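# Pull spring-loaded release handle fully out and hold

## Task

Draw the release handle out as far as it goes, working against its spring, and finish with the gripper still holding it there without movement.

## Robot and tools

Robot: two Kinova Gen3 seven-joint arms, left_arm and right_arm, each carrying a Robotiq 2F-85 two-finger gripper with a wrist camera. The names are labels only; left_arm sits on the +y side. Base poses in the scene frame: left_arm at (+0.003, +0.290, 0) m, quat_wxyz (+0.995, 0, 0, +0.104); right_arm at (+0.032, -0.289, 0) m, quat_wxyz (+0.999, 0, 0, -0.051).

Scene frame: origin on the table top midway between the bases, +x out over the table, +z up. Every position is in metres and every orientation is a quaternion written w first (qw, qx, qy, qz). In the gripper's own frame the fingers extend along +z and close along y. end_effector_position is the point between the pads when shut; closed fingertips stick out about 19 mm past it, open ones about 6 mm. Closing also pushes the tips roughly 13 mm farther out, so allow that gap above a surface. Reported hand positions can be a little off, more so at long reach.

The row: every arm command is one row of 18 numbers, always covering both arms even if one stays put. Order: left x, y, z, qw, qx, qy, qz, left gripper position, left gripper speed, then the same nine for the right arm. x, y, z and the quaternion are an absolute target pose for that gripper in the scene frame, not an offset. Gripper position runs -1 to 1: +1 fully open (85 mm), 0 about 41 mm, about -0.8 pads touching, -1 squeeze until blocked. Gripper speed runs -1 to 1: roughly 20 mm/s at -1, 85 at 0, 150 at +1. A 0 is a real command, so to leave a gripper alone repeat its previous two numbers. To hold an arm still, resend exactly the pose from the last result plus its gripper numbers every call. To keep an orientation fixed, keep sending the same quaternion rather than copying the drifted reported one.

Tools:
- execute_actions(actions): a list of actions; each action is a list of up to 15 rows, one per 1/30 s control step, and a short action repeats its last row to fill 15 steps. Each action lasts 0.5 s. If a target lies over 0.6 m from a gripper's current position along any of its axes, that action is rejected for both arms; if the first action fails this, or any action is malformed, nothing runs. An empty list just returns state and images.
- move(target, speed, blocking): target is one 18-number row; each gripper travels a straight line to its pose, all finishing together, over 0.5 to 10 s (cut off at 10 s). speed is the path top speed in m/s, 0.002 to 0.5, default 0.25; rotation capped at twice that in rad/s. Finger numbers apply at the start. Paths ignore obstacles and the other arm. Faster contact strikes harder, and aiming further past contact presses harder. blocking=false returns after 0.5 s while motion continues; then use wait or stop before sending other motion.
- wait(seconds): 0 to 10; arms hold their last command, a running move continues.
- stop(): brakes a running move; needs stopping room; fingers keep moving.
- zoom_image(camera, region): camera is cam_left_wrist or cam_right_wrist (each 896x504); region [x0, y0, x1, y1] in pixels from top-left, at most 504 by 504.
- read_manual(section): licence texts only, no motion.
- finished_scene(scene): ends the scene after the last command has been held; irreversible, and reports success.

Controller: every step the commanded pose is clipped to within 70 mm and 16 degrees of the measured pose, then solved by damped IK with position favoured over orientation. Distant targets need several actions, since the arm stops at its last clipped pose. Elbows never fully straighten. Joint speeds are limited and joints slow together.

Reading results: the state line gives each arm's end_effector_position and end_effector_quat_wxyz. 'Hand target' is the pose the controller currently drives toward. Step readings list positions at some steps; HELD with an arm label means that arm's command was partly withheld that step. 'pose unreachable' means the clearance check altered or blocked that arm. A move adds a 'move:' line: done, off_target, moving, held or fault, plus limits (paced = pose clipped; held = some steps blocked, after which the arm may surge faster than speed), and each gripper's distance to its pose. If only one arm is named, the other finished normally. position_measured_pct is about 50 - 50 × finger position (0 = fully open); stopping short of the request below about 90 means something is gripped; about 90 or slightly above means the pads met on nothing or something very thin.

Gripping: hold -1 to grasp firmly (about 190 to 235 N per pad). For a gentler grip, open, then close only a little narrower than the object. Fingers stay put until the position number changes by 0.01 or more, but re-close automatically if the object yields or slips. Open wider than the object to release.

Cautions: joint load limits are 51.3 N m for waist, shoulder, upper arm roll and elbow, 32.3 N m for the three wrist joints, held weight included; reaching one freezes that arm for 10 s and drops the rest of the call. Holding load heats motors: MOTOR HOT from 60 °C, and at 75 °C an OVER-TEMPERATURE FAULT lets the arm sag, so don't hold against the spring longer than needed. Avoid arms colliding or pushing each other, dropping or slipping the handle, slamming into things and very hard pushes. Finish only once the handle is fully out and stably held.

Each tool is called after ">>>" as name(argument=value, ...), one argument or row to a line, values as JSON.

## Session

>>> execute_actions(
  actions=[],
)

Scene clock: 0.00 s.
left_arm: end_effector_position=(+0.4192, -0.0326, +0.3491) position_measured_pct=0.0 end_effector_quat_wxyz=(+0.064, +0.496, +0.812, -0.302) | right_arm: end_effector_position=(+0.3965, -0.7393, +0.2163) position_measured_pct=0.0 end_effector_quat_wxyz=(-0.154, +0.970, -0.161, +0.099)
Joint positions: left_arm=[0.323 0.478 0.235 1.295 0.528 1.416 0.705] | right_arm=[ 0.722  0.834  0.492  1.022 -0.685  1.55  -0.615]
Joint velocities: left_arm=[ 0.     0.    -0.001 -0.002 -0.001  0.001  0.   ] | right_arm=[-0.001  0.001 -0.     0.    -0.     0.001  0.   ]
Motor temperatures (°C, as the motors report them): left_arm=[26 29 24 25 35 41 35] | right_arm=[31 26 25 26 32 36 41]
Hand target (left_arm): +0.419, -0.033, +0.349; +0.064, +0.496, +0.812, -0.302
Hand target (right_arm): +0.397, -0.739, +0.216; -0.154, +0.970, -0.161, +0.099

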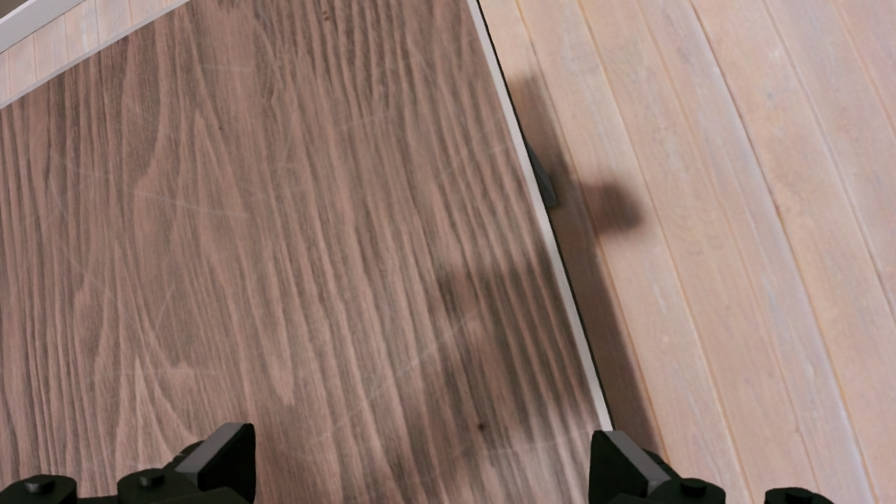

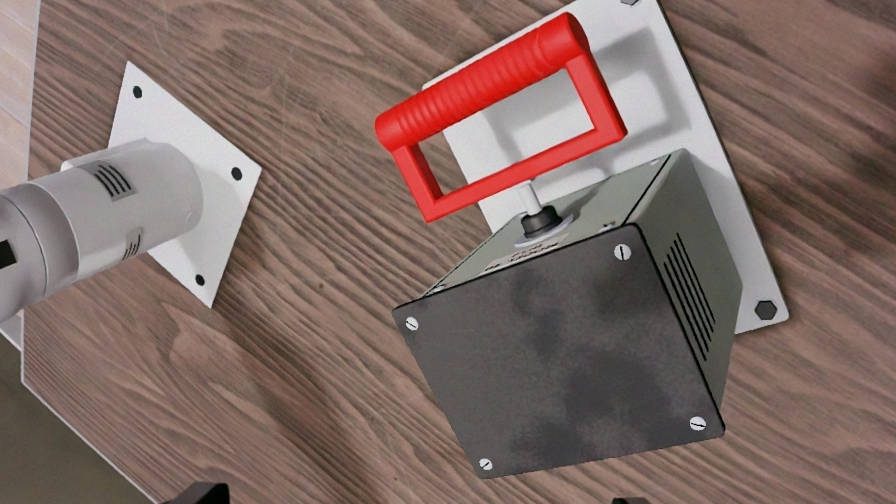

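>>> zoom_image(
  camera="cam_left_wrist",
  region=[300, 0, 800, 500],
)

Region (300, 0, 800, 500) of cam_left_wrist's 896x504 image, scaled by 1.008.

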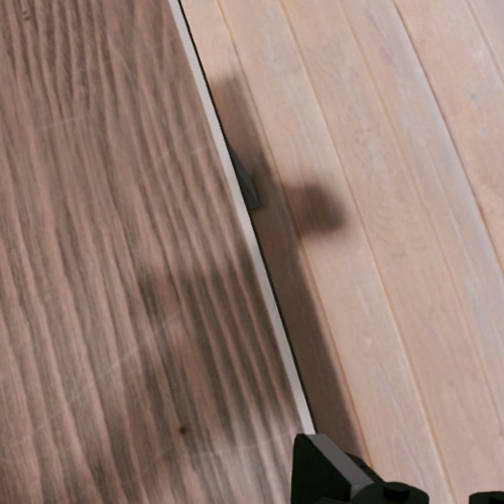

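>>> move(
  target=[0.30, -0.05, 0.33, 0, 0.903, 0.429, 0, 1, 0, 0.3965, -0.7393, 0.2163, -0.154, 0.970, -0.161, 0.099, 1, 0],
  speed=0.3,
)

Scene clock: 39.97 s.
left_arm: end_effector_position=(+0.3002, -0.0498, +0.3298) position_measured_pct=0.0 end_effector_quat_wxyz=(+0.000, +0.903, +0.430, -0.001) | right_arm: end_effector_position=(+0.3965, -0.7393, +0.2163) position_measured_pct=0.0 end_effector_quat_wxyz=(-0.154, +0.970, -0.161, +0.099)
Joint positions: left_arm=[ 0.74   0.351  0.392  1.375 -0.131  1.441  0.237] | right_arm=[ 0.722  0.834  0.492  1.022 -0.685  1.55  -0.615]
Joint velocities: left_arm=[ 0.003 -0.002  0.001 -0.001  0.    -0.001  0.001] | right_arm=[-0.    -0.     0.    -0.    -0.    -0.002  0.   ]
Motor temperatures (°C, as the motors report them): left_arm=[26 30 24 25 35 41 35] | right_arm=[31 27 25 26 33 36 41]
Hand target (left_arm): +0.300, -0.050, +0.330; +0.000, +0.903, +0.430, -0.001
Hand target (right_arm): +0.396, -0.739, +0.216; -0.154, +0.970, -0.161, +0.099
Off the commanded pose (left_arm): 0.000 m, 0 deg.
Off the commanded pose (right_arm): 0.000 m, 0 deg.
move: done

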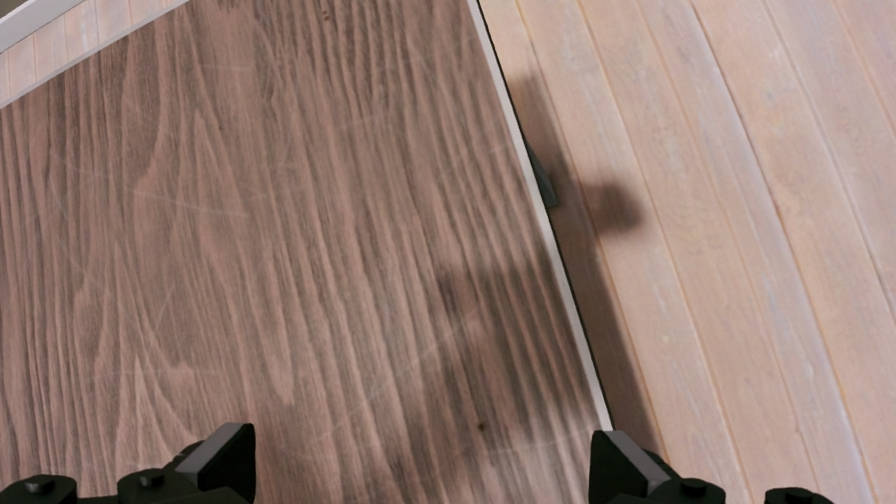

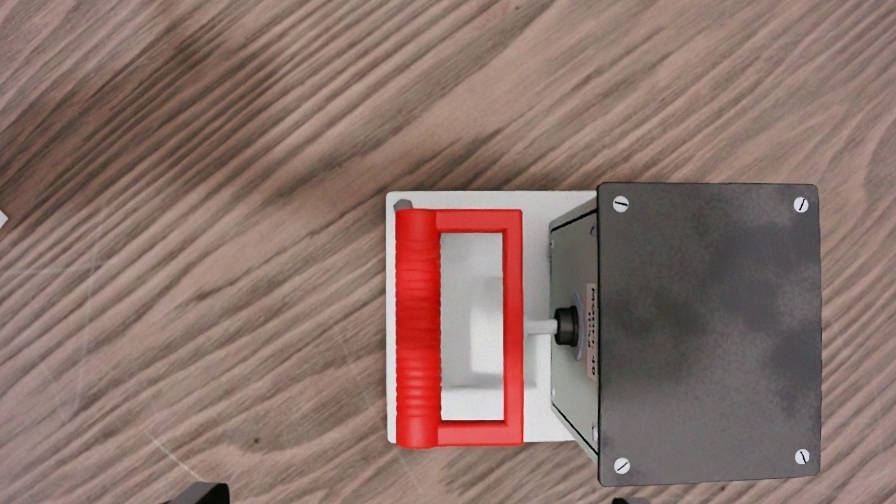

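>>> move(
  target=[0.30, -0.05, 0.20, 0, 0.903, 0.429, 0, 0.3, 0, 0.3965, -0.7393, 0.2163, -0.154, 0.970, -0.161, 0.099, 1, 0],
  speed=0.25,
)

Scene clock: 54.37 s.
left_arm: end_effector_position=(+0.3007, -0.0504, +0.2001) position_measured_pct=34.9 end_effector_quat_wxyz=(+0.000, +0.903, +0.429, +0.000) | right_arm: end_effector_position=(+0.3965, -0.7393, +0.2163) position_measured_pct=0.0 end_effector_quat_wxyz=(-0.154, +0.970, -0.161, +0.099)
Joint positions: left_arm=[ 0.757  0.455  0.363  1.659 -0.18   1.06   0.282] | right_arm=[ 0.722  0.834  0.492  1.022 -0.685  1.55  -0.615]
Joint velocities: left_arm=[ 0.001  0.004  0.001  0.     0.    -0.     0.001] | right_arm=[ 0.    -0.    -0.    -0.001 -0.    -0.    -0.   ]
Motor temperatures (°C, as the motors report them): left_arm=[26 30 24 25 35 41 35] | right_arm=[31 27 25 26 33 36 41]
Hand target (left_arm): +0.301, -0.050, +0.200; +0.000, +0.903, +0.429, +0.000
Hand target (right_arm): +0.397, -0.739, +0.216; -0.154, +0.970, -0.161, +0.099
Off the commanded pose (left_arm): 0.001 m, 0 deg.
Off the commanded pose (right_arm): 0.000 m, 0 deg.
move: done

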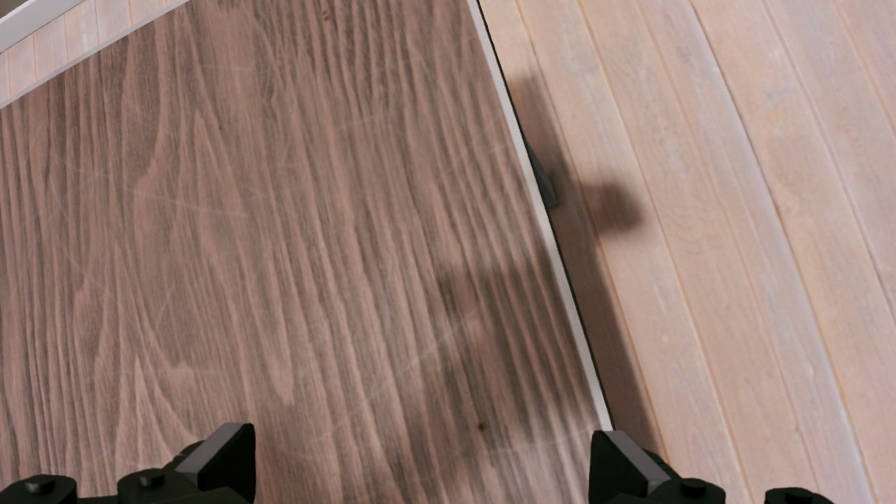

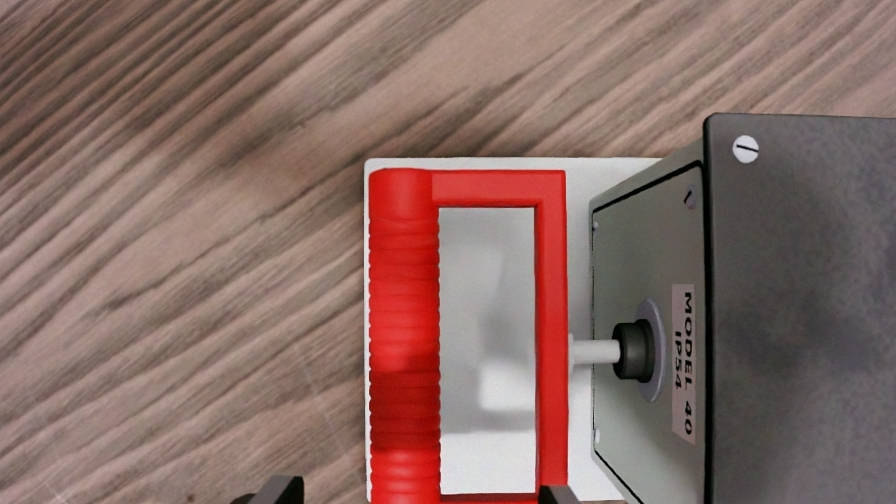

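>>> move(
  target=[0.3155, -0.0197, 0.16, 0, 0.903, 0.429, 0, 0.0, 0, 0.3965, -0.7393, 0.2163, -0.154, 0.970, -0.161, 0.099, 1, 0],
  speed=0.15,
)

Scene clock: 82.30 s.
left_arm: end_effector_position=(+0.3157, -0.0200, +0.1600) position_measured_pct=49.6 end_effector_quat_wxyz=(-0.000, +0.903, +0.429, +0.000) | right_arm: end_effector_position=(+0.3965, -0.7393, +0.2163) position_measured_pct=0.0 end_effector_quat_wxyz=(-0.154, +0.970, -0.161, +0.099)
Joint positions: left_arm=[ 0.696  0.483  0.342  1.762 -0.196  0.929  0.226] | right_arm=[ 0.722  0.834  0.492  1.022 -0.685  1.55  -0.615]
Joint velocities: left_arm=[-0.003  0.003 -0.     0.002 -0.    -0.001 -0.002] | right_arm=[-0.     0.     0.001 -0.001 -0.     0.    -0.   ]
Motor temperatures (°C, as the motors report them): left_arm=[26 31 24 25 35 41 35] | right_arm=[31 28 25 26 33 36 41]
Hand target (left_arm): +0.316, -0.020, +0.160; -0.000, +0.903, +0.429, +0.000
Hand target (right_arm): +0.397, -0.739, +0.216; -0.154, +0.970, -0.161, +0.099
Off the commanded pose (left_arm): 0.000 m, 0 deg.
Off the commanded pose (right_arm): 0.000 m, 0 deg.
move: done

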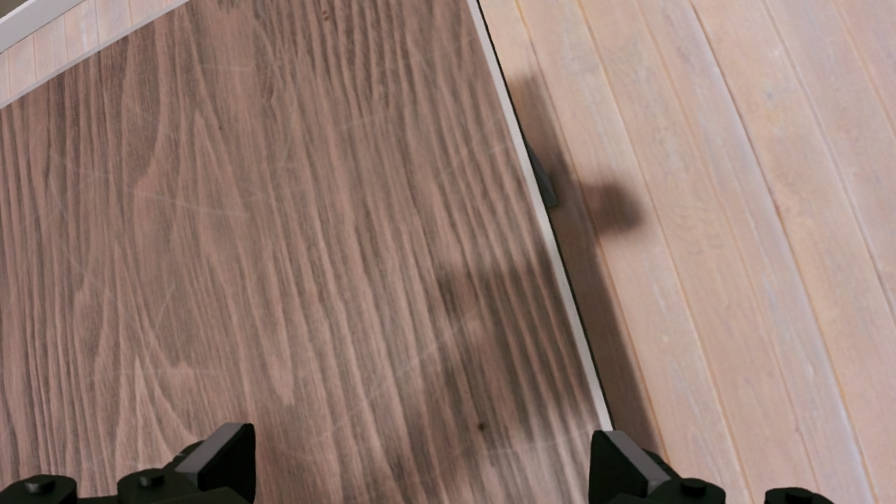

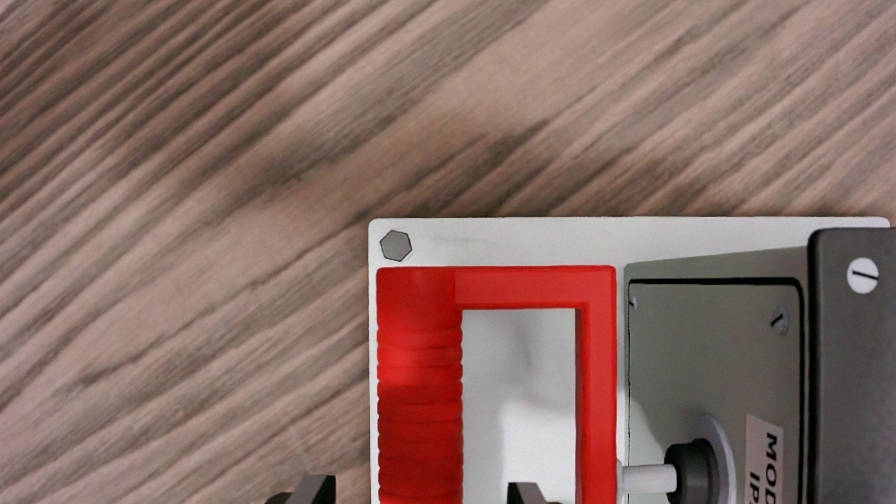

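>>> move(
  target=[0.3148, -0.019, 0.113, 0, 0.903, 0.429, 0, 0.0, 0, 0.3965, -0.7393, 0.2163, -0.154, 0.970, -0.161, 0.099, 1, 0],
  speed=0.06,
)

Scene clock: 101.90 s.
left_arm: end_effector_position=(+0.3151, -0.0191, +0.1131) position_measured_pct=49.6 end_effector_quat_wxyz=(+0.000, +0.903, +0.429, +0.000) | right_arm: end_effector_position=(+0.3965, -0.7393, +0.2163) position_measured_pct=0.0 end_effector_quat_wxyz=(-0.154, +0.970, -0.161, +0.099)
Joint positions: left_arm=[ 0.716  0.557  0.315  1.824 -0.231  0.796  0.256] | right_arm=[ 0.722  0.834  0.492  1.022 -0.685  1.55  -0.615]
Joint velocities: left_arm=[ 0.001  0.004  0.002  0.    -0.002 -0.001  0.   ] | right_arm=[ 0.     0.    -0.    -0.001  0.     0.001 -0.   ]
Motor temperatures (°C, as the motors report them): left_arm=[26 31 24 25 35 41 35] | right_arm=[31 28 25 26 33 36 41]
Hand target (left_arm): +0.315, -0.019, +0.113; +0.000, +0.903, +0.429, -0.000
Hand target (right_arm): +0.397, -0.739, +0.216; -0.154, +0.970, -0.161, +0.099
Off the commanded pose (left_arm): 0.000 m, 0 deg.
Off the commanded pose (right_arm): 0.000 m, 0 deg.
move: done

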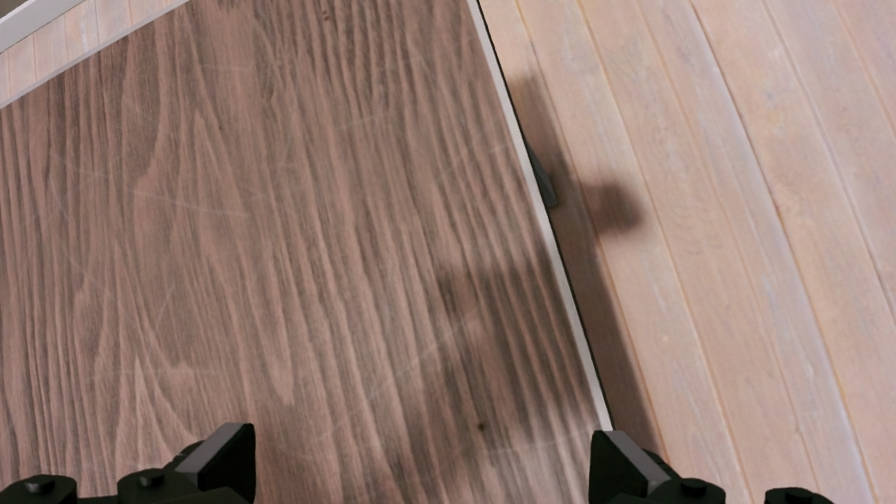

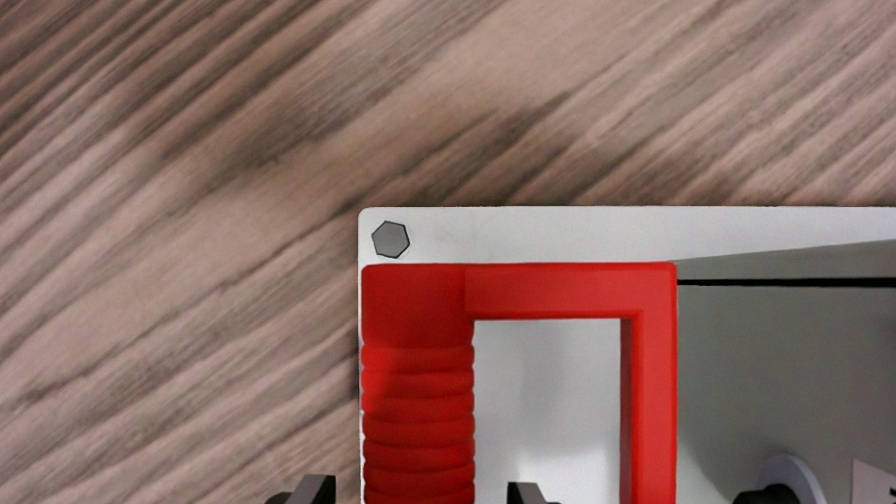

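>>> move(
  target=[0.3148, -0.019, 0.111, 0, 0.903, 0.429, 0, -1, -0.5, 0.3965, -0.7393, 0.2163, -0.154, 0.970, -0.161, 0.099, 1, 0],
  speed=0.05,
)

Scene clock: 109.07 s.
left_arm: end_effector_position=(+0.3154, -0.0192, +0.1122) position_measured_pct=69.4 end_effector_quat_wxyz=(+0.001, +0.903, +0.431, +0.000) | right_arm: end_effector_position=(+0.3965, -0.7393, +0.2163) position_measured_pct=0.0 end_effector_quat_wxyz=(-0.154, +0.970, -0.161, +0.099)
Joint positions: left_arm=[ 0.717  0.557  0.314  1.826 -0.231  0.791  0.259] | right_arm=[ 0.722  0.834  0.492  1.022 -0.685  1.55  -0.615]
Joint velocities: left_arm=[-0.    -0.001  0.001 -0.    -0.    -0.002  0.   ] | right_arm=[-0.002 -0.    -0.001 -0.001 -0.     0.002  0.   ]
Motor temperatures (°C, as the motors report them): left_arm=[26 31 24 25 35 41 35] | right_arm=[31 28 25 26 33 36 41]
Hand target (left_arm): +0.315, -0.019, +0.111; +0.000, +0.903, +0.429, -0.000
Hand target (right_arm): +0.397, -0.739, +0.216; -0.154, +0.970, -0.161, +0.099
Off the commanded pose (left_arm): 0.001 m, 0 deg.
Off the commanded pose (right_arm): 0.000 m, 0 deg.
move: done

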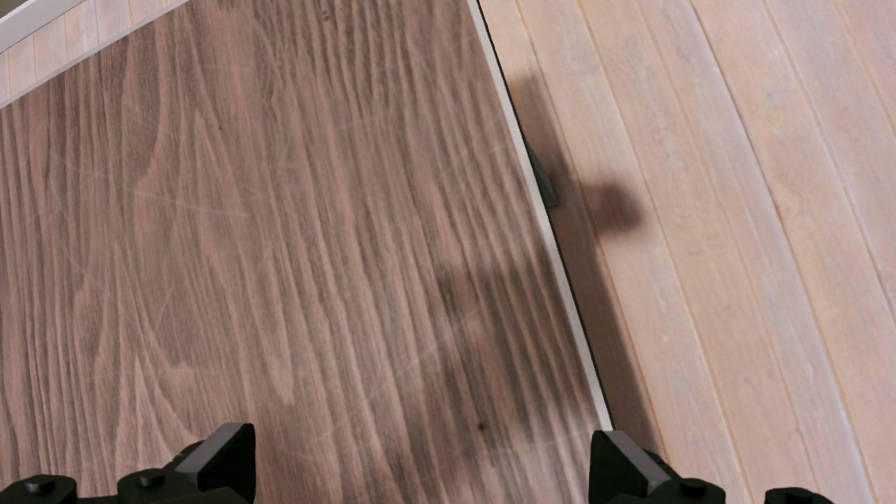

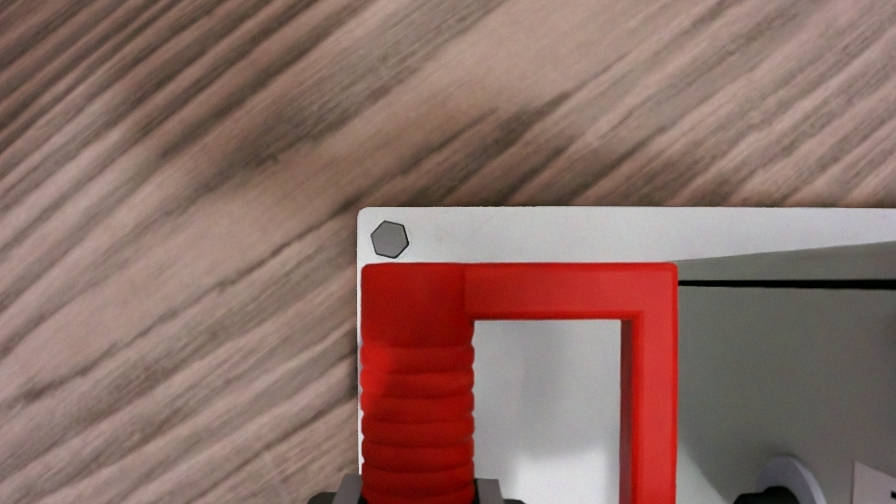

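>>> move(
  target=[0.2843, 0.006, 0.1122, 0, 0.9028, 0.4301, 0, -1, -0.5, 0.3965, -0.7393, 0.2163, -0.154, 0.970, -0.161, 0.099, 1, 0],
  speed=0.04,
)

Scene clock: 116.37 s.
left_arm: end_effector_position=(+0.2876, +0.0017, +0.1123) position_measured_pct=69.4 end_effector_quat_wxyz=(+0.006, +0.902, +0.431, +0.001) | right_arm: end_effector_position=(+0.3965, -0.7393, +0.2163) position_measured_pct=0.0 end_effector_quat_wxyz=(-0.154, +0.970, -0.161, +0.099)
Joint positions: left_arm=[ 0.707  0.493  0.318  1.95  -0.222  0.721  0.267] | right_arm=[ 0.722  0.834  0.492  1.022 -0.685  1.55  -0.615]
Joint velocities: left_arm=[-0.    -0.003  0.001  0.002  0.001 -0.001 -0.001] | right_arm=[ 0.    -0.    -0.     0.     0.     0.001  0.   ]
Motor temperatures (°C, as the motors report them): left_arm=[26 31 24 25 35 41 35] | right_arm=[31 28 25 27 33 36 41]
Hand target (left_arm): +0.284, +0.006, +0.112; -0.000, +0.903, +0.430, +0.000
Hand target (right_arm): +0.397, -0.739, +0.216; -0.154, +0.970, -0.161, +0.099
Off the commanded pose (left_arm): 0.005 m, 1 deg.
Off the commanded pose (right_arm): 0.000 m, 0 deg.
move: off_target (left_arm)

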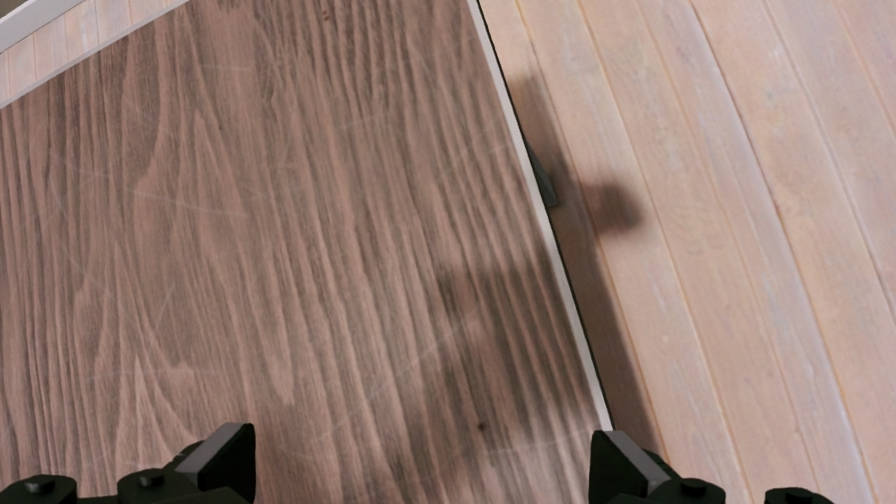

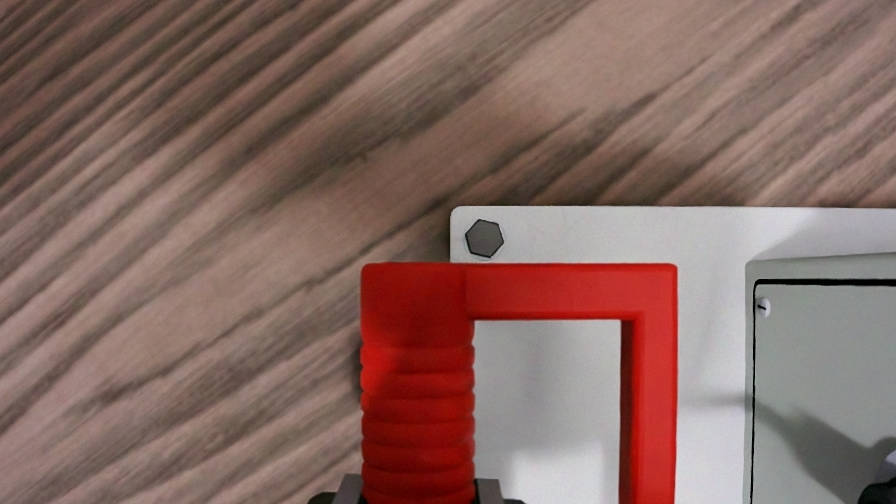

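>>> move(
  target=[0.2714, 0.0138, 0.1122, 0, 0.9028, 0.4301, 0, -1, -0.5, 0.3965, -0.7393, 0.2163, -0.154, 0.970, -0.161, 0.099, 1, 0],
  speed=0.03,
)

Scene clock: 123.80 s.
left_arm: end_effector_position=(+0.2760, +0.0101, +0.1123) position_measured_pct=69.4 end_effector_quat_wxyz=(+0.006, +0.902, +0.432, +0.001) | right_arm: end_effector_position=(+0.3965, -0.7393, +0.2163) position_measured_pct=0.0 end_effector_quat_wxyz=(-0.154, +0.970, -0.161, +0.099)
Joint positions: left_arm=[ 0.707  0.468  0.319  1.997 -0.22   0.697  0.274] | right_arm=[ 0.722  0.834  0.492  1.022 -0.685  1.55  -0.615]
Joint velocities: left_arm=[-0.    -0.002  0.002  0.003 -0.001  0.001  0.001] | right_arm=[ 0.001  0.    -0.     0.    -0.    -0.001 -0.   ]
Motor temperatures (°C, as the motors report them): left_arm=[26 31 24 25 35 41 35] | right_arm=[31 28 25 27 33 36 41]
Hand target (left_arm): +0.271, +0.014, +0.112; +0.000, +0.903, +0.430, +0.000
Hand target (right_arm): +0.397, -0.739, +0.216; -0.154, +0.970, -0.161, +0.099
Off the commanded pose (left_arm): 0.006 m, 1 deg.
Off the commanded pose (right_arm): 0.000 m, 0 deg.
move: off_target (left_arm)

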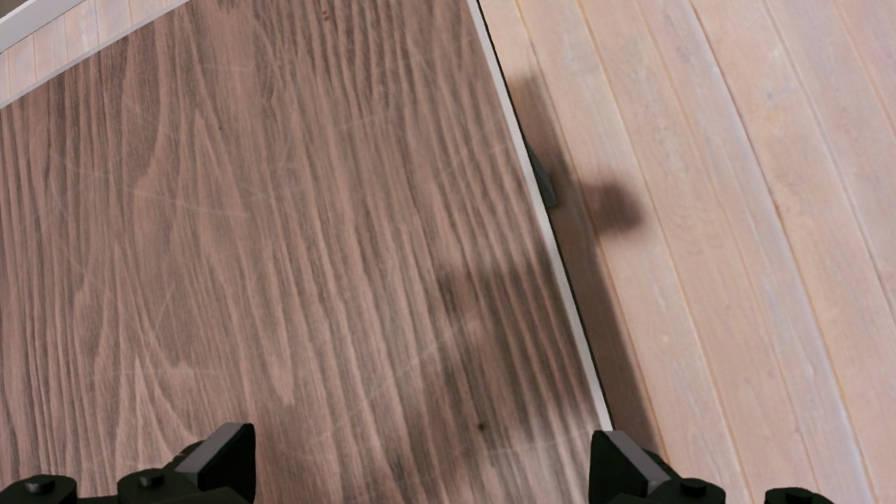

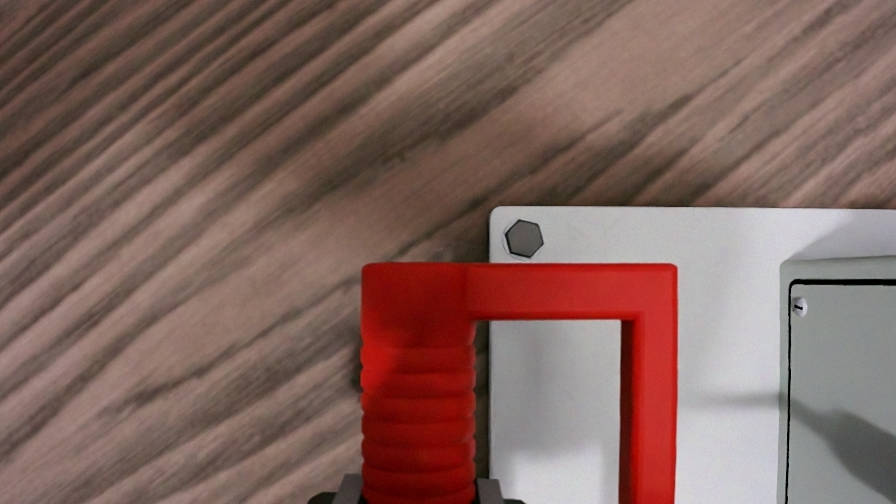

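>>> move(
  target=[0.2552, 0.0256, 0.1122, 0, 0.9028, 0.4301, 0, -1, -0.5, 0.3965, -0.7393, 0.2163, -0.154, 0.970, -0.161, 0.099, 1, 0],
  speed=0.03,
)

Scene clock: 128.17 s.
left_arm: end_effector_position=(+0.2663, +0.0174, +0.1126) position_measured_pct=69.4 end_effector_quat_wxyz=(+0.013, +0.901, +0.433, +0.004) | right_arm: end_effector_position=(+0.3965, -0.7393, +0.2163) position_measured_pct=0.0 end_effector_quat_wxyz=(-0.154, +0.970, -0.161, +0.099)
Joint positions: left_arm=[ 0.703  0.439  0.32   2.05  -0.218  0.657  0.28 ] | right_arm=[ 0.722  0.834  0.492  1.022 -0.685  1.55  -0.615]
Joint velocities: left_arm=[-0.002 -0.001  0.001  0.    -0.002 -0.002  0.001] | right_arm=[ 0.     0.     0.001  0.    -0.     0.    -0.   ]
Motor temperatures (°C, as the motors report them): left_arm=[26 31 24 25 35 41 35] | right_arm=[31 28 25 27 33 36 41]
Hand target (left_arm): +0.255, +0.026, +0.112; -0.000, +0.903, +0.430, +0.000
Hand target (right_arm): +0.397, -0.739, +0.216; -0.154, +0.970, -0.161, +0.099
Off the commanded pose (left_arm): 0.014 m, 2 deg.
Off the commanded pose (right_arm): 0.000 m, 0 deg.
move: off_target (left_arm)

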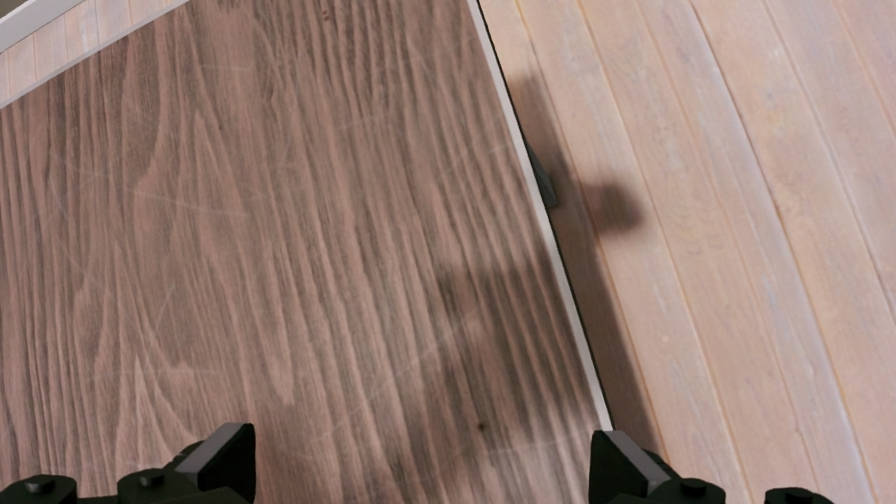

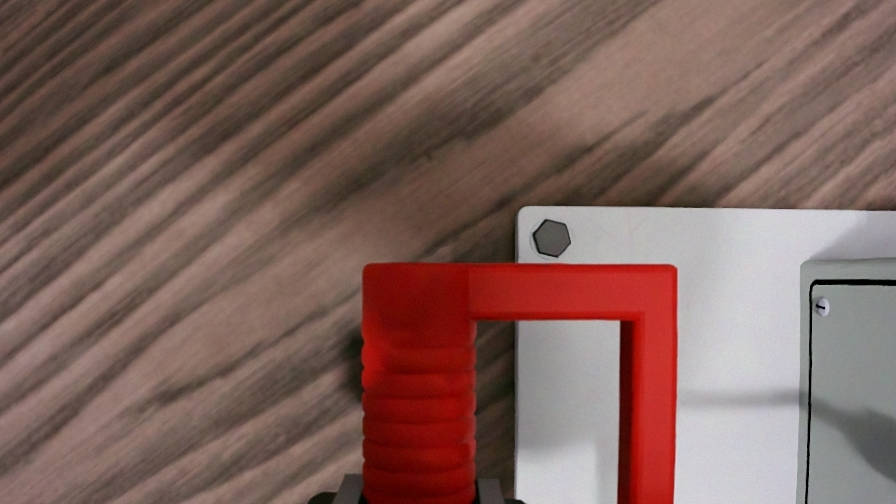

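>>> move(
  target=[0.2588, 0.0229, 0.1122, 0, 0.9028, 0.4301, 0, -1, -0.5, 0.3965, -0.7393, 0.2163, -0.154, 0.970, -0.161, 0.099, 1, 0],
  speed=0.02,
)

Scene clock: 134.97 s.
left_arm: end_effector_position=(+0.2666, +0.0171, +0.1125) position_measured_pct=69.4 end_effector_quat_wxyz=(+0.009, +0.902, +0.432, +0.002) | right_arm: end_effector_position=(+0.3965, -0.7393, +0.2163) position_measured_pct=0.0 end_effector_quat_wxyz=(-0.154, +0.970, -0.161, +0.099)
Joint positions: left_arm=[ 0.703  0.444  0.322  2.041 -0.218  0.669  0.28 ] | right_arm=[ 0.722  0.834  0.492  1.022 -0.685  1.55  -0.615]
Joint velocities: left_arm=[-0.001  0.001  0.001 -0.001  0.     0.001  0.001] | right_arm=[-0.001 -0.     0.     0.    -0.    -0.001  0.   ]
Motor temperatures (°C, as the motors report them): left_arm=[26 31 24 25 35 41 35] | right_arm=[31 29 25 27 33 36 41]
Hand target (left_arm): +0.259, +0.023, +0.112; +0.000, +0.903, +0.430, +0.000
Hand target (right_arm): +0.397, -0.739, +0.216; -0.154, +0.970, -0.161, +0.099
Off the commanded pose (left_arm): 0.010 m, 1 deg.
Off the commanded pose (right_arm): 0.000 m, 0 deg.
move: off_target (left_arm)

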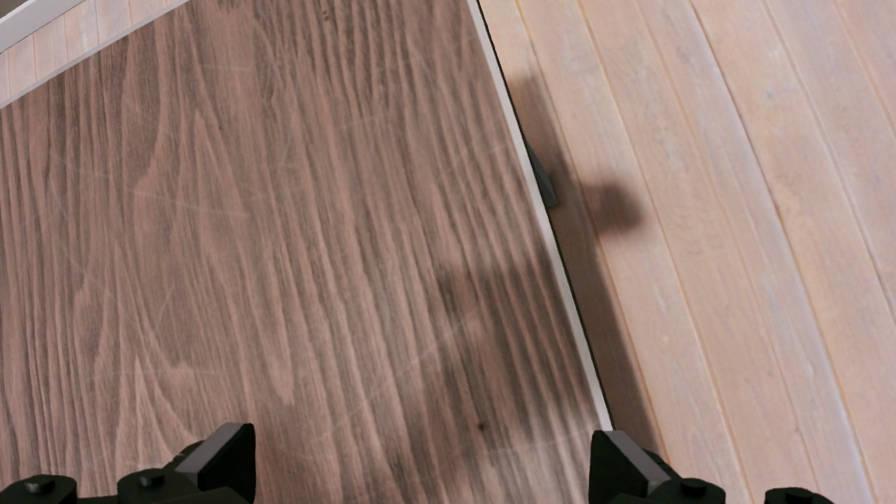

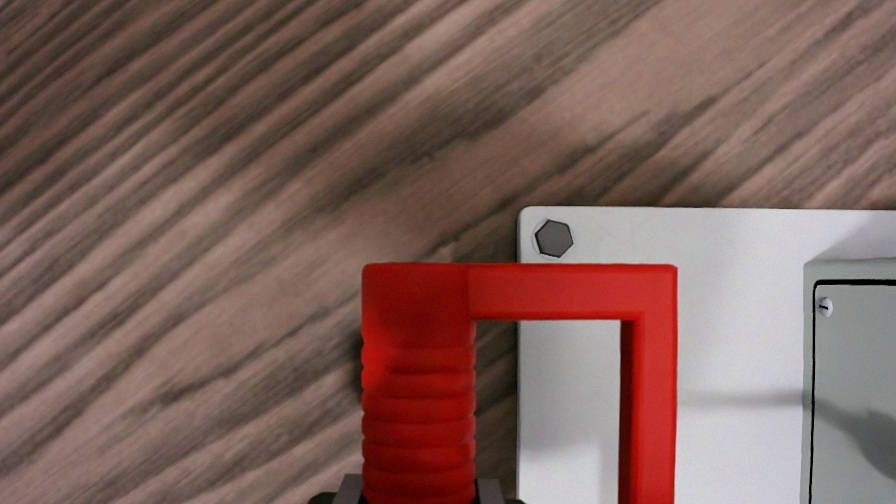

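The handle is still at its end stop and steady.

>>> finished_scene(
  scene=1,
)

The scene is finished: the task was done.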